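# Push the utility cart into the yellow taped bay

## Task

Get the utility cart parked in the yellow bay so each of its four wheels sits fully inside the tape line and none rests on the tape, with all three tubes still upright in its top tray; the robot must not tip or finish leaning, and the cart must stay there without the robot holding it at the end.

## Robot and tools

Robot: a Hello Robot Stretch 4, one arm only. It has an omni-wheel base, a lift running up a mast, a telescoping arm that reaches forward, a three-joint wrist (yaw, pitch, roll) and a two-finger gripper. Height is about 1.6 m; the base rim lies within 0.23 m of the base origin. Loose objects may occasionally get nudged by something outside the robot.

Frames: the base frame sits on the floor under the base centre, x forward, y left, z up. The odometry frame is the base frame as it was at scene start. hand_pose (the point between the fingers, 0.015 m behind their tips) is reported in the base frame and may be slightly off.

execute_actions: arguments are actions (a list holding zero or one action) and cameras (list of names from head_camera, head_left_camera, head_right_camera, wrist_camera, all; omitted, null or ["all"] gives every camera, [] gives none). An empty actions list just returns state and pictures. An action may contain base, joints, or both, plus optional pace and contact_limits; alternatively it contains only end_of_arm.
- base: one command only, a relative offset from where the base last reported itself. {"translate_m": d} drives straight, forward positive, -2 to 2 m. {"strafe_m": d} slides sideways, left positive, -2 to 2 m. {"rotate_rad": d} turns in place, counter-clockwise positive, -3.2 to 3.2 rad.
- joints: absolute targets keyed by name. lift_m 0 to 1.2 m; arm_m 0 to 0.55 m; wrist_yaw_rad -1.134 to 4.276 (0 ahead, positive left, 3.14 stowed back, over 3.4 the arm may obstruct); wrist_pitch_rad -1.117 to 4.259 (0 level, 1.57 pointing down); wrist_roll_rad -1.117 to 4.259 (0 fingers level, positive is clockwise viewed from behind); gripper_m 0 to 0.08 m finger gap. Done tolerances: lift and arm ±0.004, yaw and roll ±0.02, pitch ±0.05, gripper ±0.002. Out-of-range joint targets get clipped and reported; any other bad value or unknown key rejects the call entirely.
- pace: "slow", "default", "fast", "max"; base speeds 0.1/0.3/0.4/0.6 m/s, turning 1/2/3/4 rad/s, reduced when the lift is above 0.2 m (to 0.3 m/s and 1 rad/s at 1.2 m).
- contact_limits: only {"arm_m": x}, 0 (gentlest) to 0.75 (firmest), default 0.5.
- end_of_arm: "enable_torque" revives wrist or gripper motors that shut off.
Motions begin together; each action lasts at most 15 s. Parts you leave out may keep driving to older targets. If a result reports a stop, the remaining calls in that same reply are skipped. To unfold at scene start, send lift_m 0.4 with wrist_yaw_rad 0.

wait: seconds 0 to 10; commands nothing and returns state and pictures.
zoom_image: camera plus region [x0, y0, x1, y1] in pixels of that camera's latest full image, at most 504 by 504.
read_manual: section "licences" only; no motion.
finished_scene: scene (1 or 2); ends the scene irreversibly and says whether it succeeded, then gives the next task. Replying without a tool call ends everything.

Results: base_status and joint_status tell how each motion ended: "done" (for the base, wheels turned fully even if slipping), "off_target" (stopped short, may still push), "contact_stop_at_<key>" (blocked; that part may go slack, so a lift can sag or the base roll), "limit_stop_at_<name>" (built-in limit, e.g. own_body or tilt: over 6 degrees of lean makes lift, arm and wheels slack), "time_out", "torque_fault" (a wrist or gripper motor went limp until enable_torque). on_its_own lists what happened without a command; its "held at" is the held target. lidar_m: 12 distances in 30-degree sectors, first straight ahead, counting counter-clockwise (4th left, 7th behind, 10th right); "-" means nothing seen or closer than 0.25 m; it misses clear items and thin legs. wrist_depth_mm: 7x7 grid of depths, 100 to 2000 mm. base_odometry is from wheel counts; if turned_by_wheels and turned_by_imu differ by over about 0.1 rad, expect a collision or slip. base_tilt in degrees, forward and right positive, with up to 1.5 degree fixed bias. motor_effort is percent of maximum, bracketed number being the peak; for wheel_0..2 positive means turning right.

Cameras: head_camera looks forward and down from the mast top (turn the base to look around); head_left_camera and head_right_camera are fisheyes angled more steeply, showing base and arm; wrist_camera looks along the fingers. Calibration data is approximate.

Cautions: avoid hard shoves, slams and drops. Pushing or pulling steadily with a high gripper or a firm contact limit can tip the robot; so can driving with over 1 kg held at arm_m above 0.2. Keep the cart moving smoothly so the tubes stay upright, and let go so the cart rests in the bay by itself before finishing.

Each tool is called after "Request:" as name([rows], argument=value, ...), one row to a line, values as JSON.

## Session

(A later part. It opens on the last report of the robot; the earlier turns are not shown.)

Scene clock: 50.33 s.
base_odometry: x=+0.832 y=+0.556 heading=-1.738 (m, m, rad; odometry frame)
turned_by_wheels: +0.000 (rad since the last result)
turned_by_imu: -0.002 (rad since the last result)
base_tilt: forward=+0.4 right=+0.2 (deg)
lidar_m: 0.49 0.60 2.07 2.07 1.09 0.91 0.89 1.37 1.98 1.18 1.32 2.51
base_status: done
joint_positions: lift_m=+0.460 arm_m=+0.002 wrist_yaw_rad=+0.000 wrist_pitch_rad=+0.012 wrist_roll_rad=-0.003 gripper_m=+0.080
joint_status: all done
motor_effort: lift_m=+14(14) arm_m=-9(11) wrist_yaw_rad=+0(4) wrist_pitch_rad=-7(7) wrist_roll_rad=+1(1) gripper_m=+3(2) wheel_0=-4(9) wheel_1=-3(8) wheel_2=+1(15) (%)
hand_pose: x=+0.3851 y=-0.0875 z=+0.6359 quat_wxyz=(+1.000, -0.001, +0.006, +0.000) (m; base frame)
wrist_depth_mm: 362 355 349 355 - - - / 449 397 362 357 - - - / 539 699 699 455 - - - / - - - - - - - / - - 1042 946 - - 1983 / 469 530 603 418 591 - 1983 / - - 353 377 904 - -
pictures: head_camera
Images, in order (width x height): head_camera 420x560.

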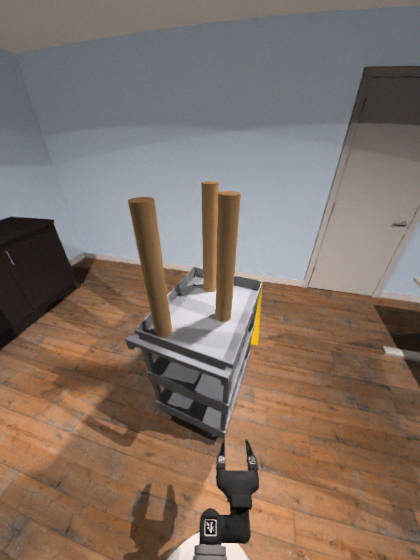

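Request:
execute_actions([
  {"base": {"strafe_m": 0.10}, "joints": {"lift_m": 0.635, "wrist_roll_rad": 1.57}},
], cameras=["head_camera", "wrist_camera"])

Scene clock: 53.57 s.
base_odometry: x=+0.931 y=+0.540 heading=-1.739 (m, m, rad; odometry frame)
turned_by_wheels: +0.000 (rad since the last result)
turned_by_imu: -0.002 (rad since the last result)
base_tilt: forward=+0.3 right=+0.2 (deg)
lidar_m: 0.49 0.64 1.97 1.94 1.42 0.90 0.86 1.37 2.11 1.26 1.46 0.53
base_status: done
joint_positions: lift_m=+0.635 arm_m=+0.002 wrist_yaw_rad=+0.000 wrist_pitch_rad=+0.012 wrist_roll_rad=+1.570 gripper_m=+0.080
joint_status: all done
motor_effort: lift_m=+23(24) arm_m=-9(9) wrist_yaw_rad=+0(0) wrist_pitch_rad=-7(7) wrist_roll_rad=+2(3) gripper_m=+2(2) wheel_0=-1(12) wheel_1=+1(11) wheel_2=+0(3) (%)
hand_pose: x=+0.3851 y=-0.0874 z=+0.8102 quat_wxyz=(+0.707, +0.707, +0.004, -0.004) (m; base frame)
wrist_depth_mm: - - - - - 1618 1138 / - - - - - 1430 1118 / - - - 389 - 640 455 / 627 627 627 336 991 597 466 / - - - 368 1060 691 492 / - - 322 392 917 591 402 / - - 342 421 - - -
pictures: head_camera, wrist_camera
camera_calibration (this result's frames):
wrist_camera: T_world_to_cam=[[-0.0235474, 0.000451868, -0.999723, 0.818244], [-0.0299563, 0.999551, 0.00115738, 0.152527], [0.999274, 0.0299752, -0.0235233, -0.212627], [0, 0, 0, 1]] pos_world=[0.236309, -0.146455, 0.812839]
Images, in order (width x height): head_camera 420x560, wrist_camera 616x392.

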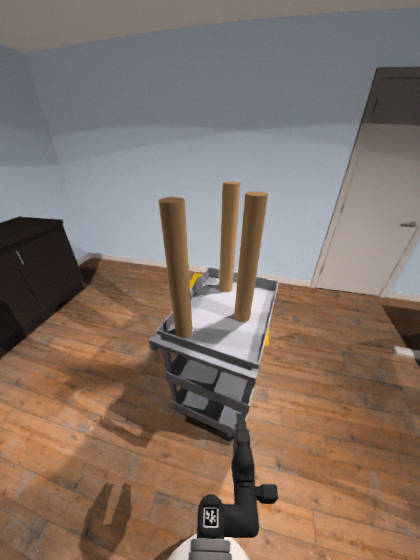

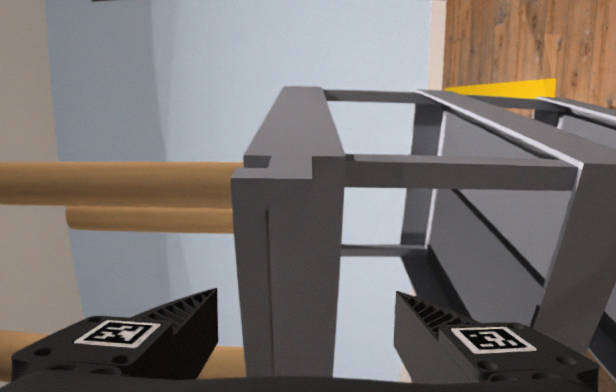

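Request:
zoom_image(camera="wrist_camera", region=[200, 70, 420, 330])

Region (200, 70, 420, 330) of wrist_camera's 616x392 image, scaled by 1.938; it fills the left 426 columns of this view, and the rest is white.

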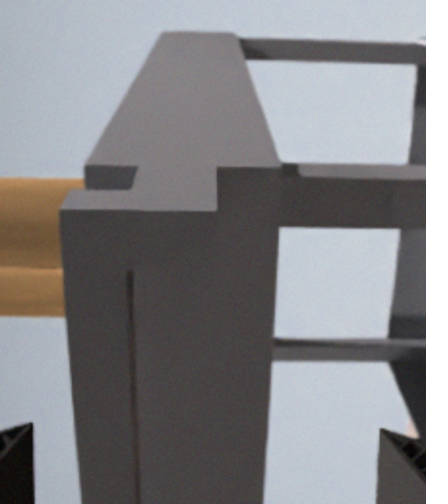

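Request:
zoom_image(camera="head_camera", region=[140, 250, 320, 430])

Region (140, 250, 320, 430) of head_camera's 420x560 image, scaled by 2.800, with more detail than that image has.

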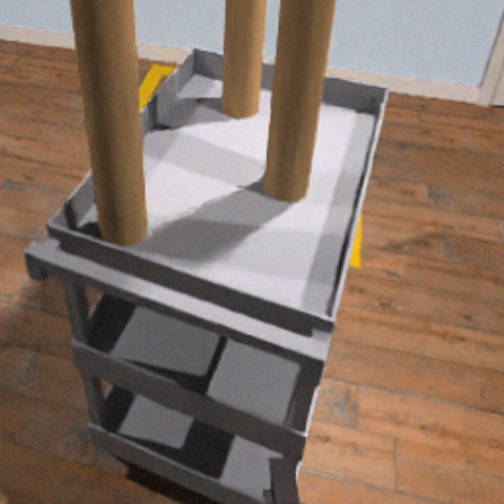

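Request:
execute_actions(actions=[])

Scene clock: 56.97 s.
base_odometry: x=+0.931 y=+0.540 heading=-1.739 (m, m, rad; odometry frame)
turned_by_wheels: +0.000 (rad since the last result)
turned_by_imu: -0.001 (rad since the last result)
base_tilt: forward=+0.3 right=+0.1 (deg)
lidar_m: 0.51 0.63 1.98 1.96 1.45 0.89 0.87 1.36 2.11 1.29 1.45 0.56
base_status: done
joint_positions: lift_m=+0.635 arm_m=+0.002 wrist_yaw_rad=+0.000 wrist_pitch_rad=+0.012 wrist_roll_rad=+1.570 gripper_m=+0.080
joint_status: all done
motor_effort: lift_m=+22(24) arm_m=-9(9) wrist_yaw_rad=+0(0) wrist_pitch_rad=-7(7) wrist_roll_rad=+1(3) gripper_m=+2(2) wheel_0=-1(12) wheel_1=+1(11) wheel_2=+0(3) (%)
hand_pose: x=+0.3851 y=-0.0874 z=+0.8102 quat_wxyz=(+0.707, +0.707, +0.004, -0.004) (m; base frame)
wrist_depth_mm: - - - - - 1661 1138 / - - - - - 1430 1098 / - - - 387 - 640 455 / 634 634 627 336 1008 597 466 / - - - 366 1042 683 492 / - - 324 392 931 591 402 / - - 342 421 - - -
pictures: head_camera, head_left_camera, head_right_camera, wrist_camera
camera_calibration (this result's frames):
wrist_camera: T_world_to_cam=[[-0.0235473, 0.000451727, -0.999723, 0.818244], [-0.0299572, 0.999551, 0.00115726, 0.152527], [0.999274, 0.0299761, -0.0235232, -0.212627], [0, 0, 0, 1]] pos_world=[0.23631, -0.146454, 0.812839]
Images, in order (width x height): head_camera 420x560, head_left_camera 420x672, head_right_camera 420x672, wrist_camera 616x392.

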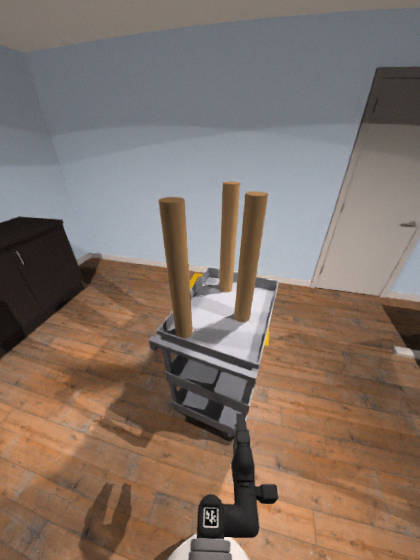

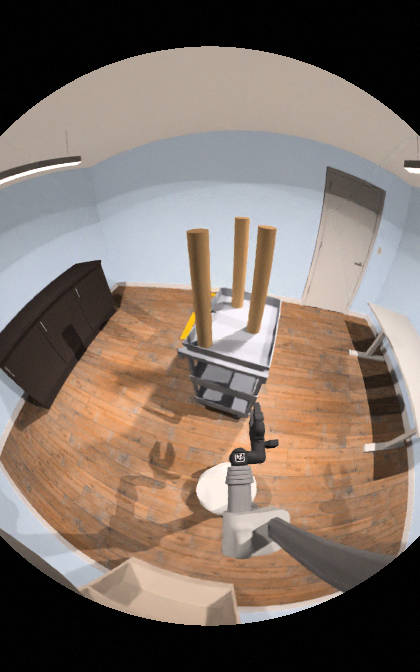

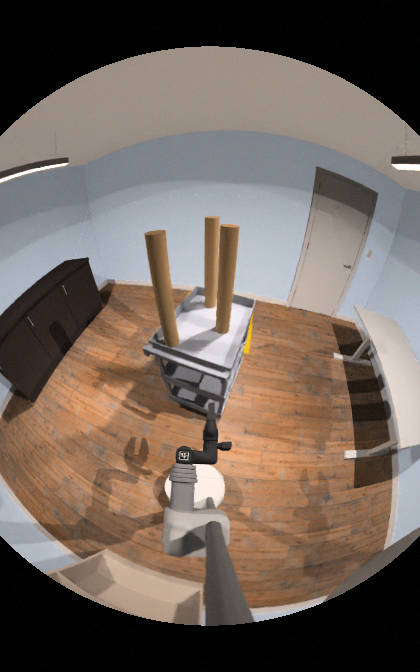

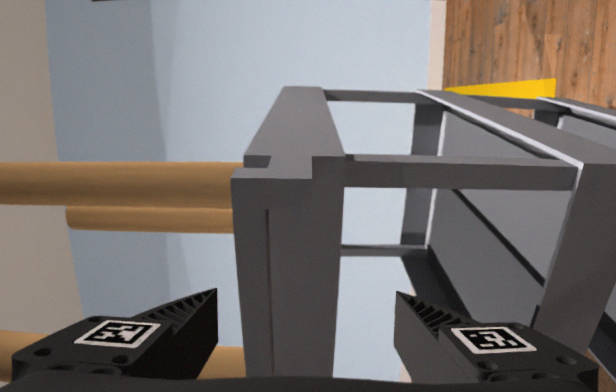

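Request:
execute_actions([
  {"base": {"translate_m": 0.10}, "joints": {"lift_m": 0.678}},
], cameras=["head_camera", "wrist_camera"])

Scene clock: 58.80 s.
base_odometry: x=+0.914 y=+0.441 heading=-1.738 (m, m, rad; odometry frame)
turned_by_wheels: +0.000 (rad since the last result)
turned_by_imu: -0.001 (rad since the last result)
base_tilt: forward=+0.3 right=+0.1 (deg)
lidar_m: 0.42 0.54 1.96 1.93 1.56 0.99 0.98 1.47 2.13 1.27 1.43 0.43
base_status: done
joint_positions: lift_m=+0.678 arm_m=+0.002 wrist_yaw_rad=+0.000 wrist_pitch_rad=+0.012 wrist_roll_rad=+1.570 gripper_m=+0.080
joint_status: all done
motor_effort: lift_m=+23(24) arm_m=-9(9) wrist_yaw_rad=+0(0) wrist_pitch_rad=-7(7) wrist_roll_rad=+0(1) gripper_m=+3(2) wheel_0=+5(12) wheel_1=+4(7) wheel_2=-2(14) (%)
hand_pose: x=+0.3851 y=-0.0874 z=+0.8532 quat_wxyz=(+0.707, +0.707, +0.004, -0.004) (m; base frame)
wrist_depth_mm: - - - - - 1756 1182 / - - - - - 820 1118 / - - - 266 241 668 525 / 530 530 530 178 182 676 512 / - - - 195 262 778 535 / - - - 208 270 661 544 / - - - 256 290 - -
pictures: head_camera, wrist_camera
camera_calibration (this result's frames):
wrist_camera: T_world_to_cam=[[-0.0235474, 0.000469233, -0.999723, 0.861234], [-0.0299577, 0.99955, 0.00117477, 0.152462], [0.999274, 0.0299771, -0.0235227, -0.211614], [0, 0, 0, 1]] pos_world=[0.236307, -0.146454, 0.855839]
Images, in order (width x height): head_camera 420x560, wrist_camera 616x392.

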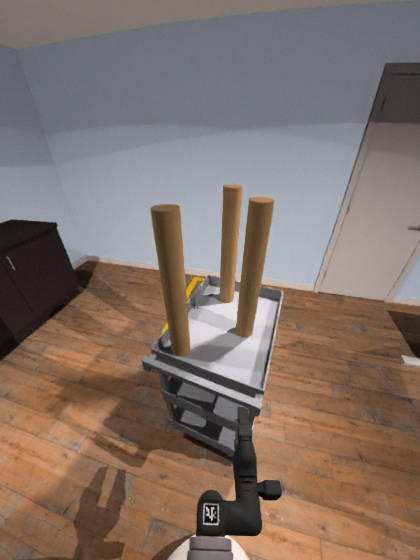

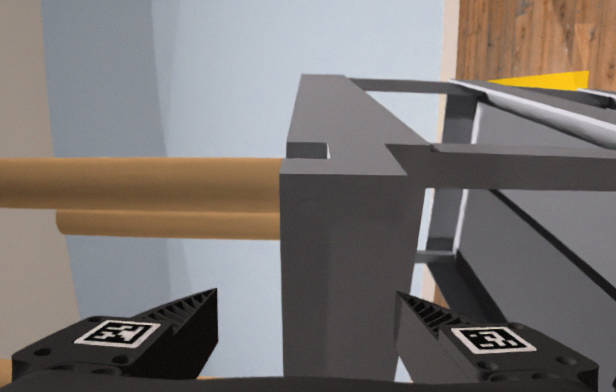

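Request:
zoom_image(camera="wrist_camera", region=[200, 100, 500, 392])

Request:
zoom_image(camera="head_camera", region=[120, 260, 320, 460])

Region (200, 100, 500, 392) of wrist_camera's 616x392 image, scaled by 1.680; it fills the top 491 rows of this view, and the rest is white.

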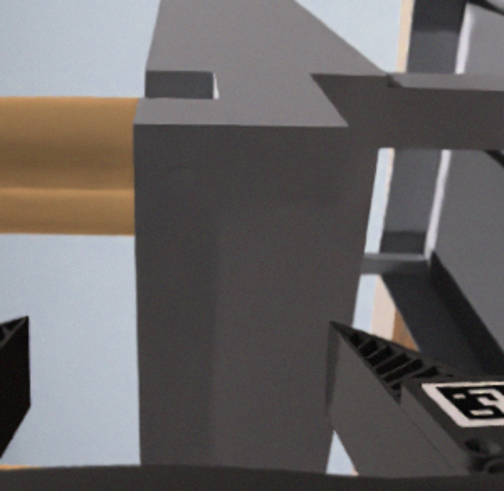

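Region (120, 260, 320, 460) of head_camera's 420x560 image, scaled by 2.520, with more detail than that image has.

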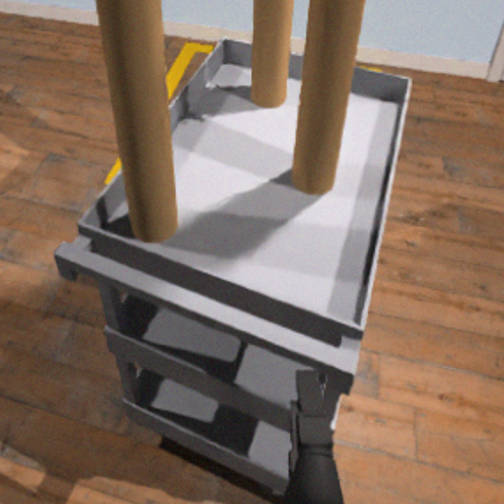

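Request:
execute_actions([
  {"base": {"translate_m": 0.075}},
], cameras=["head_camera", "wrist_camera"])

Scene clock: 61.03 s.
base_odometry: x=+0.902 y=+0.367 heading=-1.737 (m, m, rad; odometry frame)
turned_by_wheels: +0.001 (rad since the last result)
turned_by_imu: +0.000 (rad since the last result)
base_tilt: forward=+0.4 right=+0.2 (deg)
lidar_m: 0.38 0.47 1.93 1.89 1.64 1.04 1.07 1.57 2.13 1.30 1.47 0.39
base_status: done
joint_positions: lift_m=+0.678 arm_m=+0.002 wrist_yaw_rad=+0.000 wrist_pitch_rad=+0.012 wrist_roll_rad=+1.570 gripper_m=+0.080
joint_status: not commanded
motor_effort: lift_m=+22(23) arm_m=-9(9) wrist_yaw_rad=+0(0) wrist_pitch_rad=-8(7) wrist_roll_rad=+0(0) gripper_m=+1(2) wheel_0=+4(14) wheel_1=+4(8) wheel_2=-1(11) (%)
hand_pose: x=+0.3851 y=-0.0874 z=+0.8532 quat_wxyz=(+0.707, +0.707, +0.004, -0.004) (m; base frame)
wrist_depth_mm: 1983 1983 1983 1983 1983 1708 1182 / - - - 439 699 715 569 / - - - 156 126 166 340 / 449 452 452 103 103 170 525 / - - - 109 178 676 539 / - - - 117 186 654 544 / - - - 126 200 - -
pictures: head_camera, wrist_camera
camera_calibration (this result's frames):
wrist_camera: T_world_to_cam=[[-0.0235474, 0.000469248, -0.999723, 0.861234], [-0.029957, 0.99955, 0.00117477, 0.152462], [0.999274, 0.0299764, -0.0235228, -0.211614], [0, 0, 0, 1]] pos_world=[0.236307, -0.146454, 0.855839]
Images, in order (width x height): head_camera 420x560, wrist_camera 616x392.

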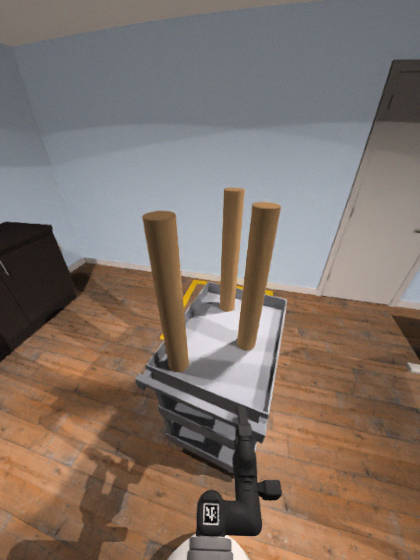

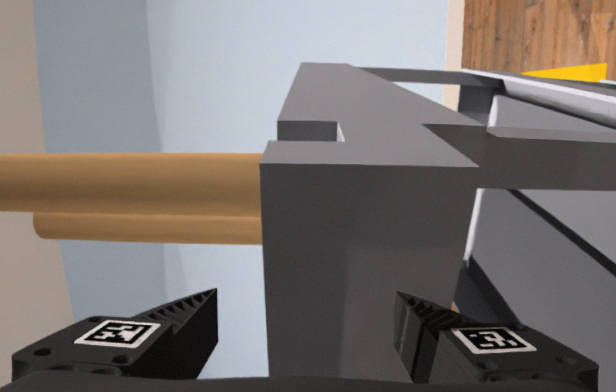

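Request:
execute_actions([
  {"joints": {"gripper_m": 0.015}},
], cameras=["wrist_camera"])

Scene clock: 62.57 s.
base_odometry: x=+0.902 y=+0.367 heading=-1.737 (m, m, rad; odometry frame)
turned_by_wheels: +0.000 (rad since the last result)
turned_by_imu: -0.001 (rad since the last result)
base_tilt: forward=+0.3 right=+0.2 (deg)
lidar_m: 0.38 0.43 1.94 1.93 1.63 1.05 1.06 1.56 2.12 1.32 1.48 0.38
base_status: not commanded
joint_positions: lift_m=+0.678 arm_m=+0.002 wrist_yaw_rad=+0.000 wrist_pitch_rad=+0.011 wrist_roll_rad=+1.571 gripper_m=+0.024
joint_status: gripper_m off_target (ended at +0.024, target +0.015)
on_its_own: gripper_m is held at +0.019, not at your +0.015, by its contact guard: the fingers met something
motor_effort: lift_m=+22(23) arm_m=-9(9) wrist_yaw_rad=+0(0) wrist_pitch_rad=-4(7) wrist_roll_rad=-3(3) gripper_m=-35(34) wheel_0=+5(4) wheel_1=+5(4) wheel_2=-1(1) (%)
hand_pose: x=+0.3851 y=-0.0874 z=+0.8535 quat_wxyz=(+0.707, +0.707, +0.004, -0.004) (m; base frame)
wrist_depth_mm: 1983 1983 1983 1983 1983 1756 1205 / - - - 442 452 707 574 / - - - 156 126 166 186 / 452 452 452 103 103 170 530 / - - - 109 179 668 539 / - - - 117 186 668 544 / - - - 124 - 615 539
pictures: wrist_camera
camera_calibration (this result's frames):
wrist_camera: T_world_to_cam=[[-0.0225671, 0.00193625, -0.999743, 0.861222], [-0.0298675, 0.99955, 0.00261007, 0.151218], [0.999299, 0.0299187, -0.0224991, -0.212486], [0, 0, 0, 1]] pos_world=[0.236289, -0.14646, 0.855825]
Images, in order (width x height): wrist_camera 616x392.

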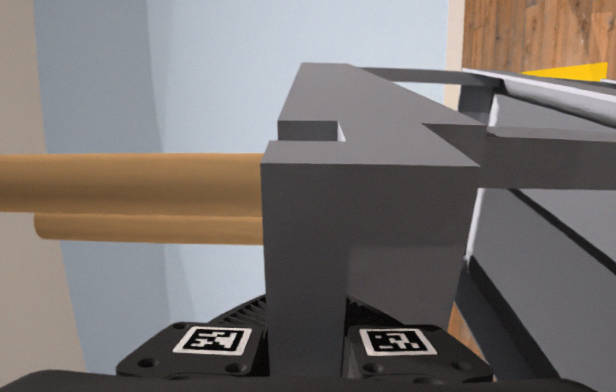

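Request:
execute_actions([
  {"base": {"translate_m": 0.4}, "pace": "slow"},
], cameras=["head_camera", "head_left_camera", "head_right_camera"])

Scene clock: 68.23 s.
base_odometry: x=+0.835 y=-0.027 heading=-1.737 (m, m, rad; odometry frame)
turned_by_wheels: +0.000 (rad since the last result)
turned_by_imu: -0.005 (rad since the last result)
base_tilt: forward=+0.3 right=+0.2 (deg)
lidar_m: 0.36 0.42 1.84 1.85 2.11 1.45 1.45 2.02 1.41 1.38 1.60 0.37
base_status: done
joint_positions: lift_m=+0.678 arm_m=+0.001 wrist_yaw_rad=-0.004 wrist_pitch_rad=+0.011 wrist_roll_rad=+1.569 gripper_m=+0.023
joint_status: not commanded
on_its_own: gripper_m is held at +0.019, not at your +0.015, by its contact guard: the fingers met something
motor_effort: lift_m=+22(22) arm_m=-5(9) wrist_yaw_rad=+11(15) wrist_pitch_rad=-3(5) wrist_roll_rad=+4(3) gripper_m=-30(32) wheel_0=+3(11) wheel_1=+4(8) wheel_2=-7(12) (%)
hand_pose: x=+0.3841 y=-0.0882 z=+0.8536 quat_wxyz=(+0.708, +0.707, +0.002, -0.005) (m; base frame)
wrist_depth_mm: 1618 1618 1618 1618 1618 1618 1182 / 1661 1708 1708 1661 1708 1661 1229 / 1756 1708 1756 165 136 183 525 / 459 459 462 109 109 177 500 / 707 707 707 114 180 668 539 / 1921 1921 1921 120 185 715 544 / - 1983 - 125 - 647 539
pictures: head_camera, head_left_camera, head_right_camera
Images, in order (width x height): head_camera 420x560, head_left_camera 420x672, head_right_camera 420x672.

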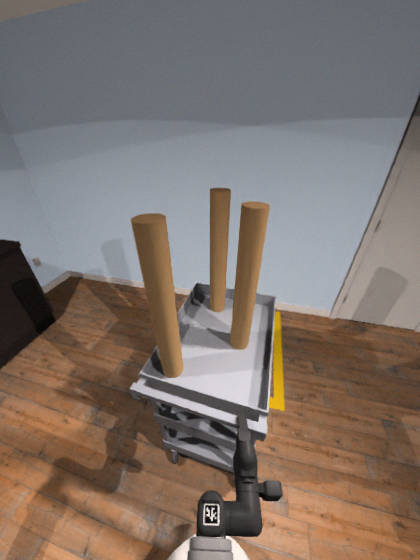

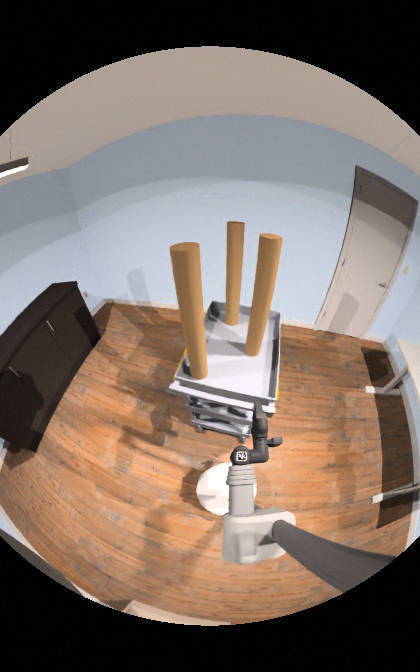

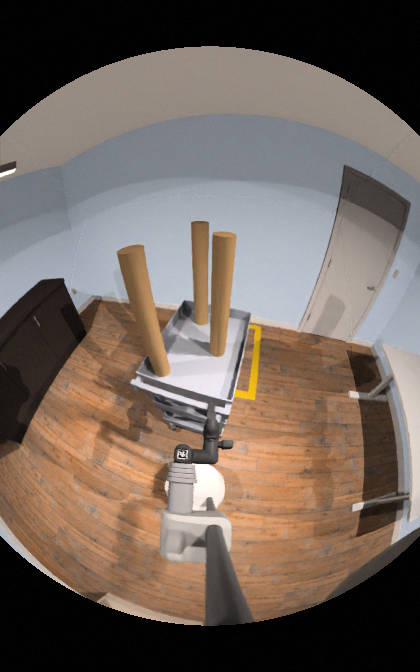

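Request:
zoom_image(camera="head_camera", region=[200, 280, 340, 480])

Request:
zoom_image(camera="head_camera", region=[100, 280, 240, 480])

Request:
zoom_image(camera="head_left_camera", region=[130, 290, 310, 470])

Request:
zoom_image(camera="head_right_camera", region=[120, 290, 300, 470])

Region (200, 280, 340, 480) of head_camera's 420x560 image, scaled by 2.520, with more detail than that image has; it fills the left 353 columns of this view, and the rest is white.

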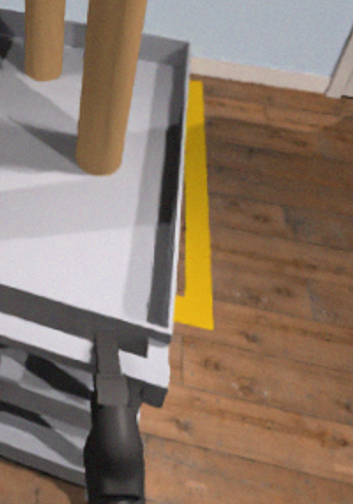

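Region (100, 280, 240, 480) of head_camera's 420x560 image, scaled by 2.520, with more detail than that image has; it fills the left 353 columns of this view, and the rest is white.

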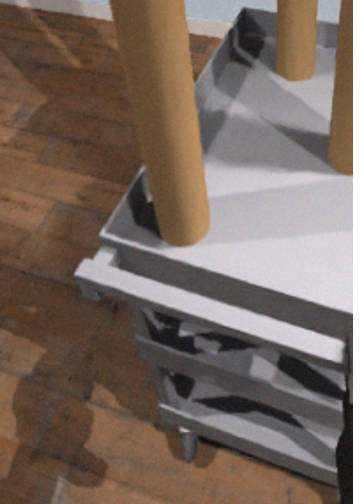

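Region (130, 290, 310, 470) of head_left_camera's 420x672 image, scaled by 2.800, with more detail than that image has.

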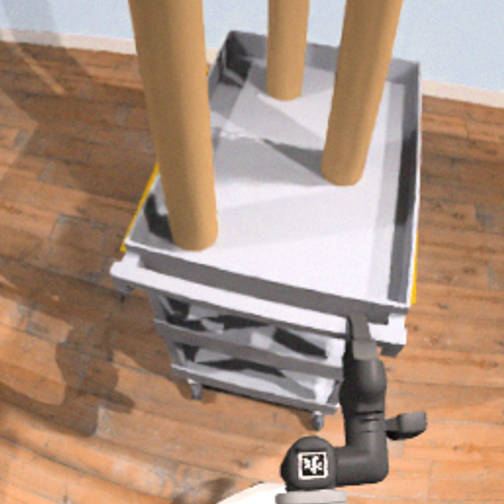

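Region (120, 290, 300, 470) of head_right_camera's 420x672 image, scaled by 2.800, with more detail than that image has.

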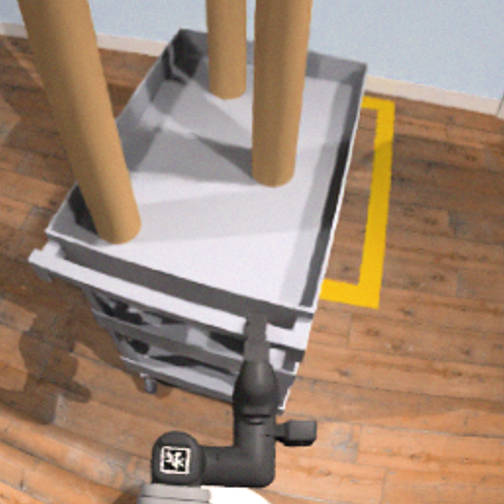

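Request:
zoom_image(camera="head_left_camera", region=[170, 380, 270, 460])

Request:
zoom_image(camera="head_camera", region=[140, 390, 260, 490])

Region (170, 380, 270, 460) of head_left_camera's 420x672 image, scaled by 5.040, with more detail than that image has; it fills the top 403 rows of this view, and the rest is white.

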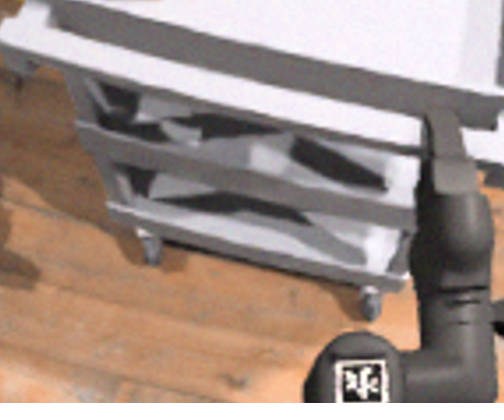

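Region (140, 390, 260, 490) of head_camera's 420x560 image, scaled by 4.200, with more detail than that image has.

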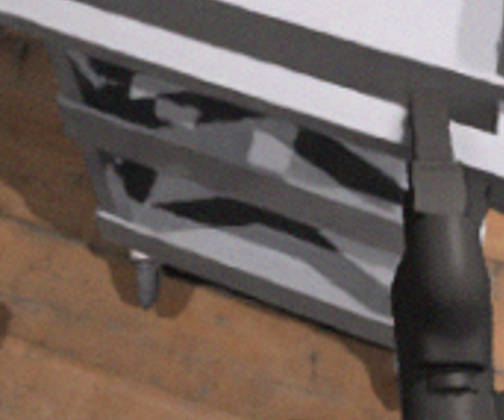

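Request:
execute_actions([
  {"base": {"strafe_m": 0.12}, "pace": "slow"},
], cameras=["head_camera", "wrist_camera"])

Scene clock: 77.40 s.
base_odometry: x=+0.954 y=-0.047 heading=-1.738 (m, m, rad; odometry frame)
turned_by_wheels: +0.000 (rad since the last result)
turned_by_imu: -0.004 (rad since the last result)
base_tilt: forward=+0.3 right=+0.2 (deg)
lidar_m: 0.38 0.48 1.74 1.74 2.07 1.42 1.43 1.97 1.52 1.50 1.77 0.37
base_status: done
joint_positions: lift_m=+0.678 arm_m=+0.001 wrist_yaw_rad=-0.003 wrist_pitch_rad=+0.011 wrist_roll_rad=+1.571 gripper_m=+0.023
joint_status: not commanded
on_its_own: gripper_m is held at +0.019, not at your +0.015, by its contact guard: the fingers met something
motor_effort: lift_m=+23(22) arm_m=-5(5) wrist_yaw_rad=+8(26) wrist_pitch_rad=-4(4) wrist_roll_rad=-1(1) gripper_m=-31(32) wheel_0=-8(14) wheel_1=+2(8) wheel_2=+0(4) (%)
hand_pose: x=+0.3842 y=-0.0880 z=+0.8535 quat_wxyz=(+0.707, +0.707, +0.003, -0.005) (m; base frame)
wrist_depth_mm: 1661 1661 1661 1661 1618 1618 1205 / 1708 1756 1708 262 225 691 525 / 459 459 459 150 120 156 164 / 480 477 469 - - 676 525 / 1921 1921 1921 106 106 676 539 / 1983 1983 1921 115 187 668 544 / - - - 124 - 597 539
pictures: head_camera, wrist_camera
camera_calibration (this result's frames):
wrist_camera: T_world_to_cam=[[-0.0225257, 0.00117697, -0.999746, 0.861131], [-0.0271247, 0.99963, 0.00178799, 0.151433], [0.999378, 0.0271581, -0.0224854, -0.211911], [0, 0, 0, 1]] pos_world=[0.235285, -0.146635, 0.855876]
Images, in order (width x height): head_camera 420x560, wrist_camera 616x392.

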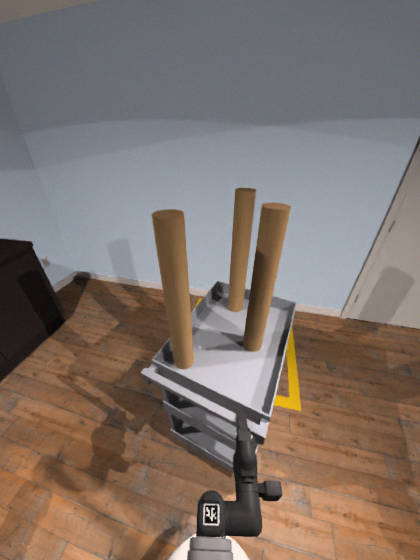

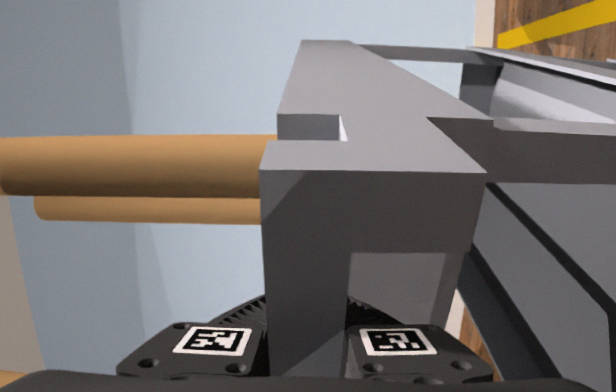

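Request:
zoom_image(camera="head_camera", region=[130, 270, 330, 470])

Region (130, 270, 330, 470) of head_camera's 420x560 image, scaled by 2.520, with more detail than that image has.

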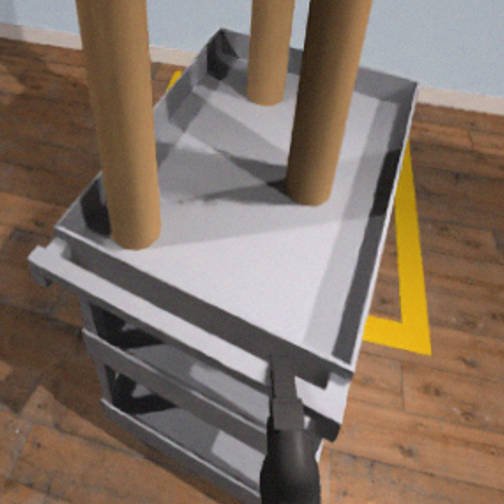

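Request:
execute_actions([
  {"base": {"translate_m": 0.66}, "pace": "default"},
], cameras=["head_camera", "head_left_camera", "head_right_camera", "wrist_camera"])

Scene clock: 82.73 s.
base_odometry: x=+0.844 y=-0.697 heading=-1.737 (m, m, rad; odometry frame)
turned_by_wheels: +0.001 (rad since the last result)
turned_by_imu: +0.000 (rad since the last result)
base_tilt: forward=+0.3 right=+0.1 (deg)
lidar_m: 0.37 0.47 1.62 1.62 1.85 2.16 2.07 2.74 1.66 1.65 1.57 0.37
base_status: done
joint_positions: lift_m=+0.678 arm_m=+0.001 wrist_yaw_rad=+0.007 wrist_pitch_rad=+0.011 wrist_roll_rad=+1.570 gripper_m=+0.023
joint_status: not commanded
on_its_own: gripper_m is held at +0.019, not at your +0.015, by its contact guard: the fingers met something; wrist_yaw_rad is at rest, and its effort (-21) is outside its rest range (-13 to +13)
motor_effort: lift_m=+22(22) arm_m=-5(5) wrist_yaw_rad=-21(21) wrist_pitch_rad=-3(5) wrist_roll_rad=+2(2) gripper_m=-32(32) wheel_0=+8(14) wheel_1=+5(10) wheel_2=-1(16) (%)
hand_pose: x=+0.3850 y=-0.0859 z=+0.8536 quat_wxyz=(+0.708, +0.707, +0.006, -0.001) (m; base frame)
wrist_depth_mm: 1025 1042 1042 1042 1025 1042 1042 / 1078 1060 1078 289 242 723 559 / 1098 473 473 141 121 157 166 / 466 462 462 102 102 640 530 / 1205 1205 1205 107 178 676 535 / 1255 1281 1255 116 186 676 544 / 1308 1308 - 124 - 603 535
pictures: head_camera, head_left_camera, head_right_camera, wrist_camera
camera_calibration (this result's frames):
wrist_camera: T_world_to_cam=[[-0.022051, -0.0000289911, -0.999757, 0.860983], [-0.0371726, 0.999309, 0.000790915, 0.154008], [0.999066, 0.037181, -0.0220368, -0.212131], [0, 0, 0, 1]] pos_world=[0.236643, -0.14599, 0.855977]
Images, in order (width x height): head_camera 420x560, head_left_camera 420x672, head_right_camera 420x672, wrist_camera 616x392.

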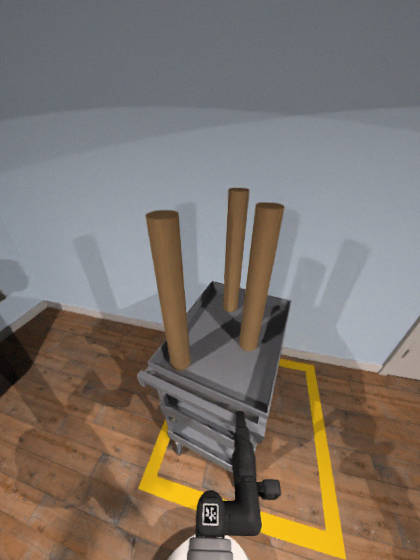

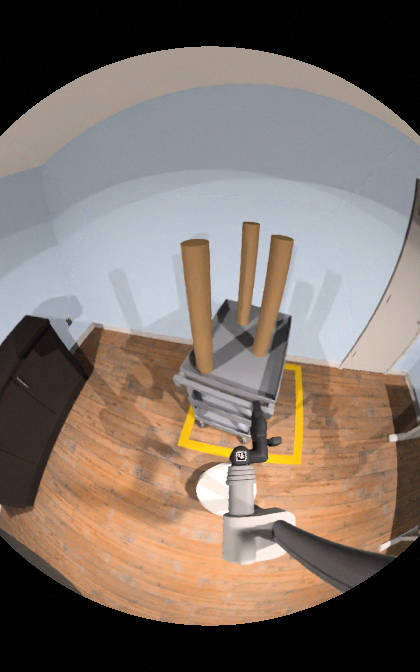

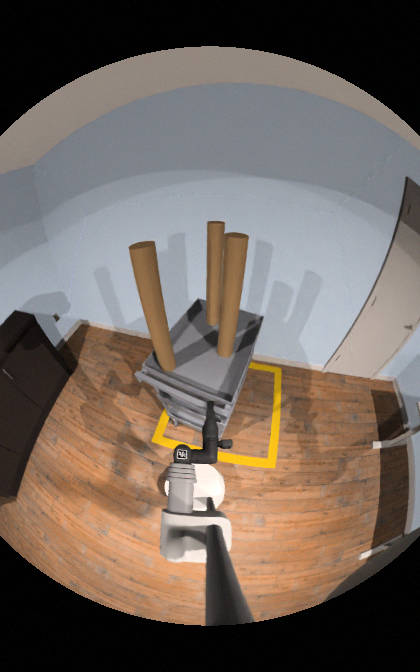

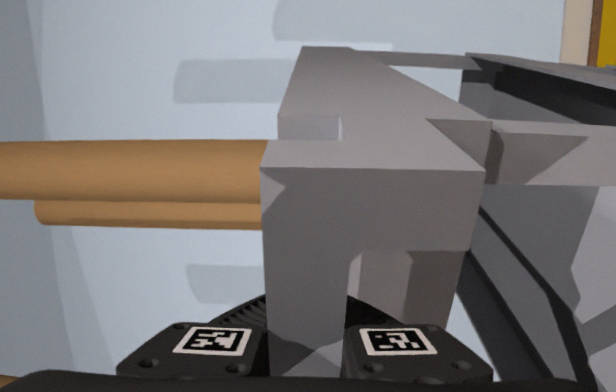

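Request:
zoom_image(camera="head_camera", region=[110, 260, 360, 560])

Region (110, 260, 360, 560) of head_camera's 420x560 image, scaled by 1.680, with more detail than that image has.

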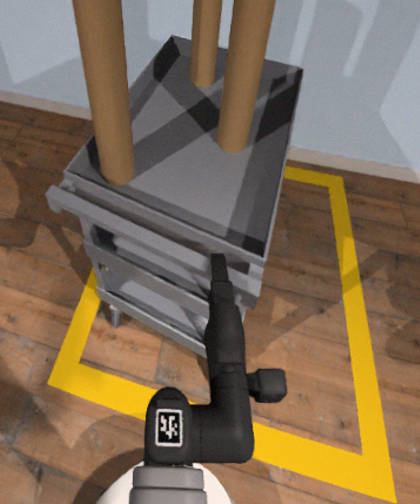

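Request:
execute_actions([
  {"base": {"strafe_m": -0.13}, "pace": "default"},
], cameras=["head_camera", "head_left_camera", "head_right_camera", "wrist_camera"])

Scene clock: 86.00 s.
base_odometry: x=+0.716 y=-0.676 heading=-1.736 (m, m, rad; odometry frame)
turned_by_wheels: +0.001 (rad since the last result)
turned_by_imu: +0.000 (rad since the last result)
base_tilt: forward=+0.3 right=+0.1 (deg)
lidar_m: 0.36 0.39 1.74 1.73 1.97 2.11 2.11 2.77 1.55 1.53 1.56 0.41
base_status: done
joint_positions: lift_m=+0.678 arm_m=+0.001 wrist_yaw_rad=+0.007 wrist_pitch_rad=+0.012 wrist_roll_rad=+1.569 gripper_m=+0.023
joint_status: not commanded
on_its_own: gripper_m is held at +0.019, not at your +0.015, by its contact guard: the fingers met something; wrist_yaw_rad is at rest, and its effort (-20) is outside its rest range (-13 to +13)
motor_effort: lift_m=+22(22) arm_m=-5(4) wrist_yaw_rad=-20(32) wrist_pitch_rad=-6(5) wrist_roll_rad=+4(2) gripper_m=-32(32) wheel_0=+7(22) wheel_1=-1(11) wheel_2=+1(5) (%)
hand_pose: x=+0.3850 y=-0.0859 z=+0.8534 quat_wxyz=(+0.708, +0.707, +0.007, -0.002) (m; base frame)
wrist_depth_mm: 1008 1008 1008 1008 1025 1008 991 / 1025 1025 1025 1042 1042 1042 1042 / 1098 1078 1078 170 160 549 559 / 1118 1098 1118 114 114 181 496 / 473 466 466 118 181 676 535 / 1229 1229 699 122 186 715 544 / 1281 1281 - 126 - 654 539
pictures: head_camera, head_left_camera, head_right_camera, wrist_camera
camera_calibration (this result's frames):
wrist_camera: T_world_to_cam=[[-0.0227442, -0.000300934, -0.999741, 0.861065], [-0.0371357, 0.99931, 0.000544038, 0.154213], [0.999051, 0.0371384, -0.0227397, -0.211527], [0, 0, 0, 1]] pos_world=[0.236637, -0.145992, 0.855949]
Images, in order (width x height): head_camera 420x560, head_left_camera 420x672, head_right_camera 420x672, wrist_camera 616x392.

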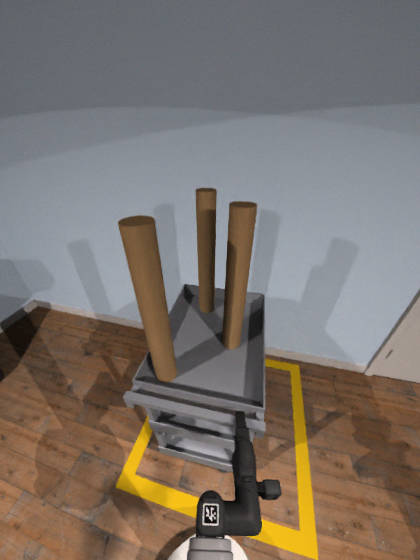

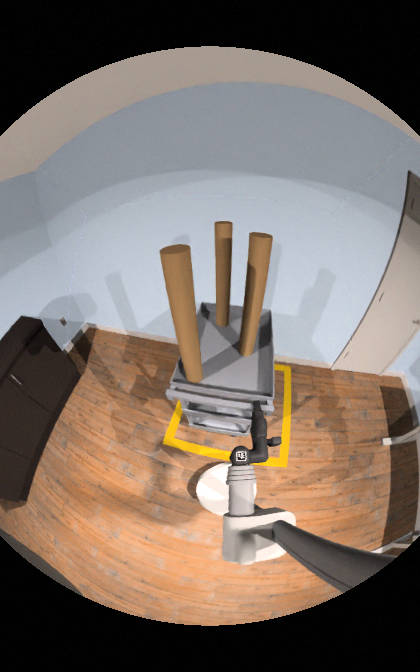

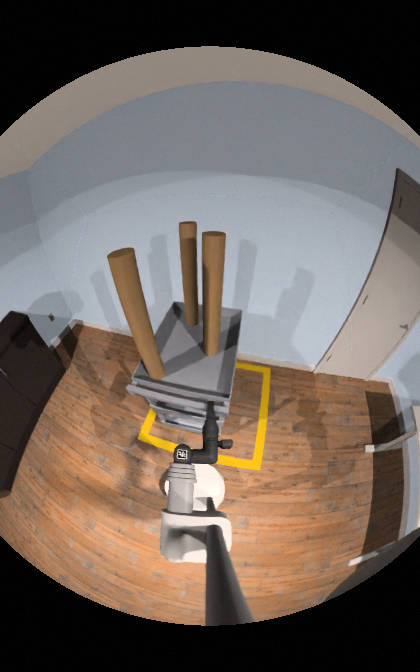

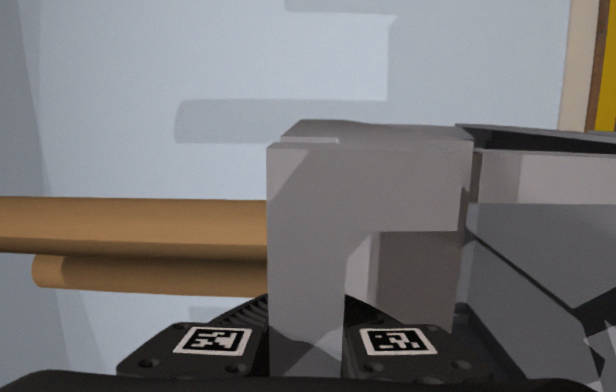

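Request:
zoom_image(camera="head_camera", region=[90, 260, 340, 560])

Request:
zoom_image(camera="head_left_camera", region=[140, 340, 320, 500])

Request:
zoom_image(camera="head_right_camera", region=[110, 340, 290, 500])

Region (90, 260, 340, 560) of head_camera's 420x560 image, scaled by 1.680, with more detail than that image has.

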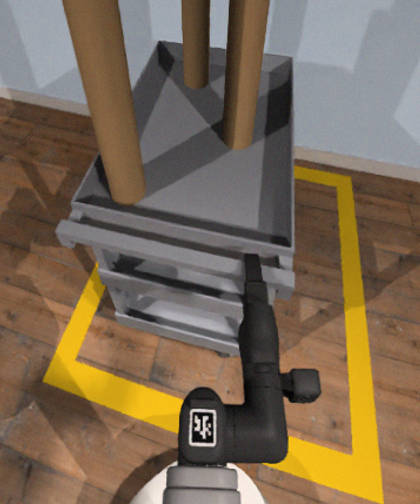

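Region (140, 340, 320, 500) of head_left_camera's 420x672 image, scaled by 2.800, with more detail than that image has.

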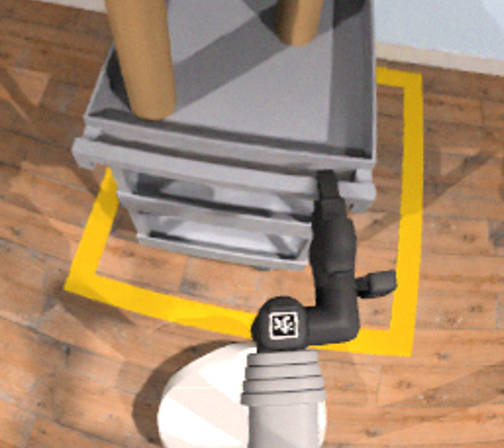

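Region (110, 340, 290, 500) of head_right_camera's 420x672 image, scaled by 2.800, with more detail than that image has.

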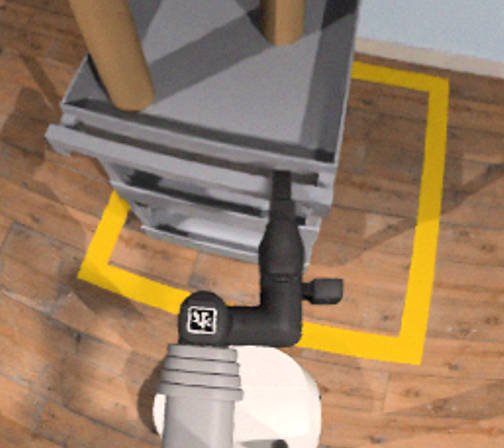

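Request:
execute_actions([
  {"base": {"translate_m": -0.12}, "joints": {"gripper_m": 0.06}},
], cameras=["head_camera", "head_left_camera", "head_right_camera", "wrist_camera"])

Scene clock: 89.13 s.
base_odometry: x=+0.736 y=-0.558 heading=-1.737 (m, m, rad; odometry frame)
turned_by_wheels: -0.001 (rad since the last result)
turned_by_imu: -0.002 (rad since the last result)
base_tilt: forward=+0.2 right=+0.1 (deg)
lidar_m: 0.46 0.52 1.76 1.76 1.99 1.99 1.97 2.64 1.48 1.53 1.69 0.48
base_status: done
joint_positions: lift_m=+0.678 arm_m=+0.001 wrist_yaw_rad=+0.000 wrist_pitch_rad=+0.012 wrist_roll_rad=+1.570 gripper_m=+0.060
joint_status: all done
motor_effort: lift_m=+22(22) arm_m=-5(4) wrist_yaw_rad=+0(26) wrist_pitch_rad=-7(7) wrist_roll_rad=+0(3) gripper_m=+4(30) wheel_0=-6(10) wheel_1=-5(8) wheel_2=+2(16) (%)
hand_pose: x=+0.3844 y=-0.0874 z=+0.8533 quat_wxyz=(+0.707, +0.707, +0.004, -0.004) (m; base frame)
wrist_depth_mm: 1118 1118 1118 1138 1138 1118 1118 / 1160 1138 1160 1160 1160 1160 1138 / 1205 1205 1205 1182 1182 904 1118 / 1229 1205 1229 236 298 301 306 / 820 809 820 304 310 768 539 / 1336 1366 831 314 312 707 544 / - - 768 325 139 - -
pictures: head_camera, head_left_camera, head_right_camera, wrist_camera
camera_calibration (this result's frames):
wrist_camera: T_world_to_cam=[[-0.0232785, 0.000462157, -0.999729, 0.861199], [-0.0300774, 0.999547, 0.00116242, 0.152472], [0.999276, 0.0300963, -0.0232541, -0.211125], [0, 0, 0, 1]] pos_world=[0.235605, -0.146447, 0.855879]
Images, in order (width x height): head_camera 420x560, head_left_camera 420x672, head_right_camera 420x672, wrist_camera 616x392.

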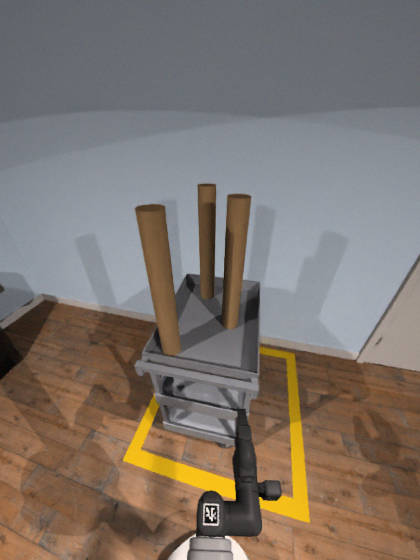

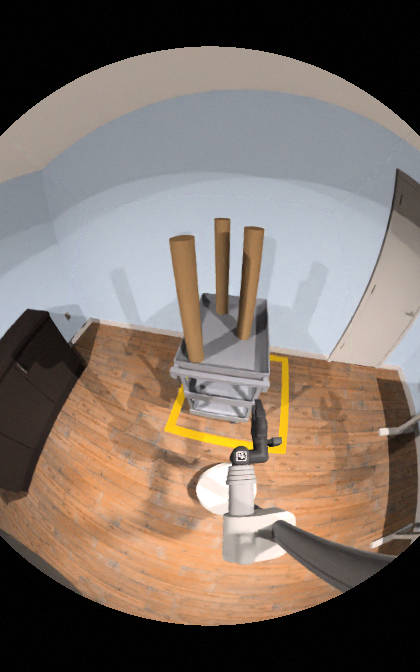

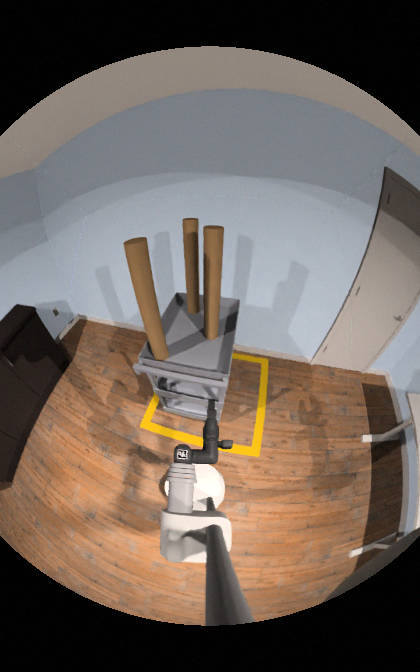

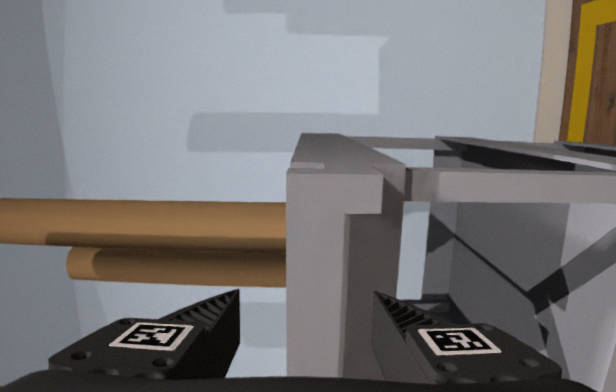

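Request:
zoom_image(camera="head_camera", region=[100, 330, 330, 530])

Request:
zoom_image(camera="head_left_camera", region=[150, 340, 300, 470])

Request:
zoom_image(camera="head_right_camera", region=[125, 340, 280, 470])

Region (100, 330, 330, 530) of head_camera's 420x560 image, scaled by 2.191, with more detail than that image has; it fills the top 438 rows of this view, and the rest is white.

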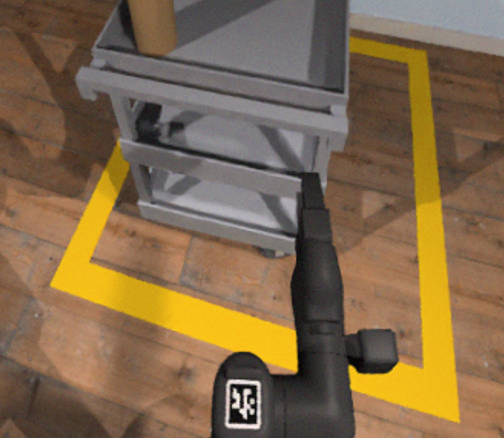

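Region (150, 340, 300, 470) of head_left_camera's 420x672 image, scaled by 3.360, with more detail than that image has; it fills the top 437 rows of this view, and the rest is white.

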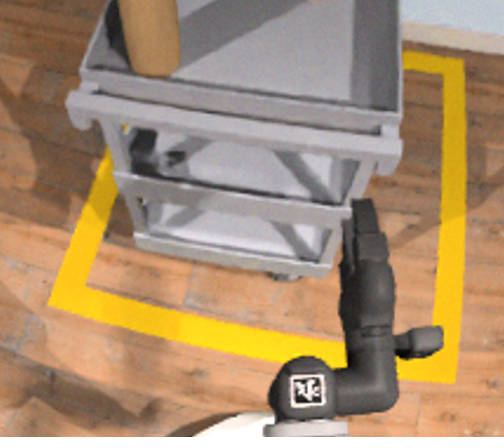

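Region (125, 340, 280, 470) of head_right_camera's 420x672 image, scaled by 3.252, with more detail than that image has; it fills the top 423 rows of this view, and the rest is white.

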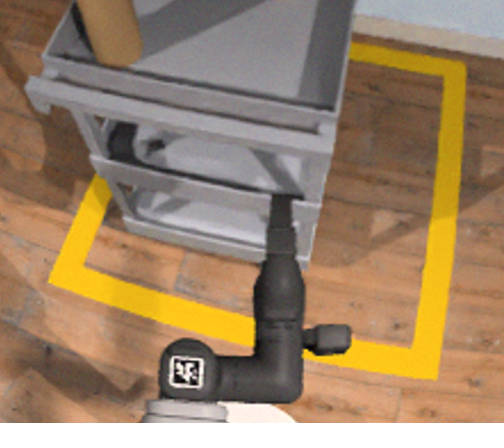

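Request:
finished_scene(scene=1)

The scene is finished: the task was done.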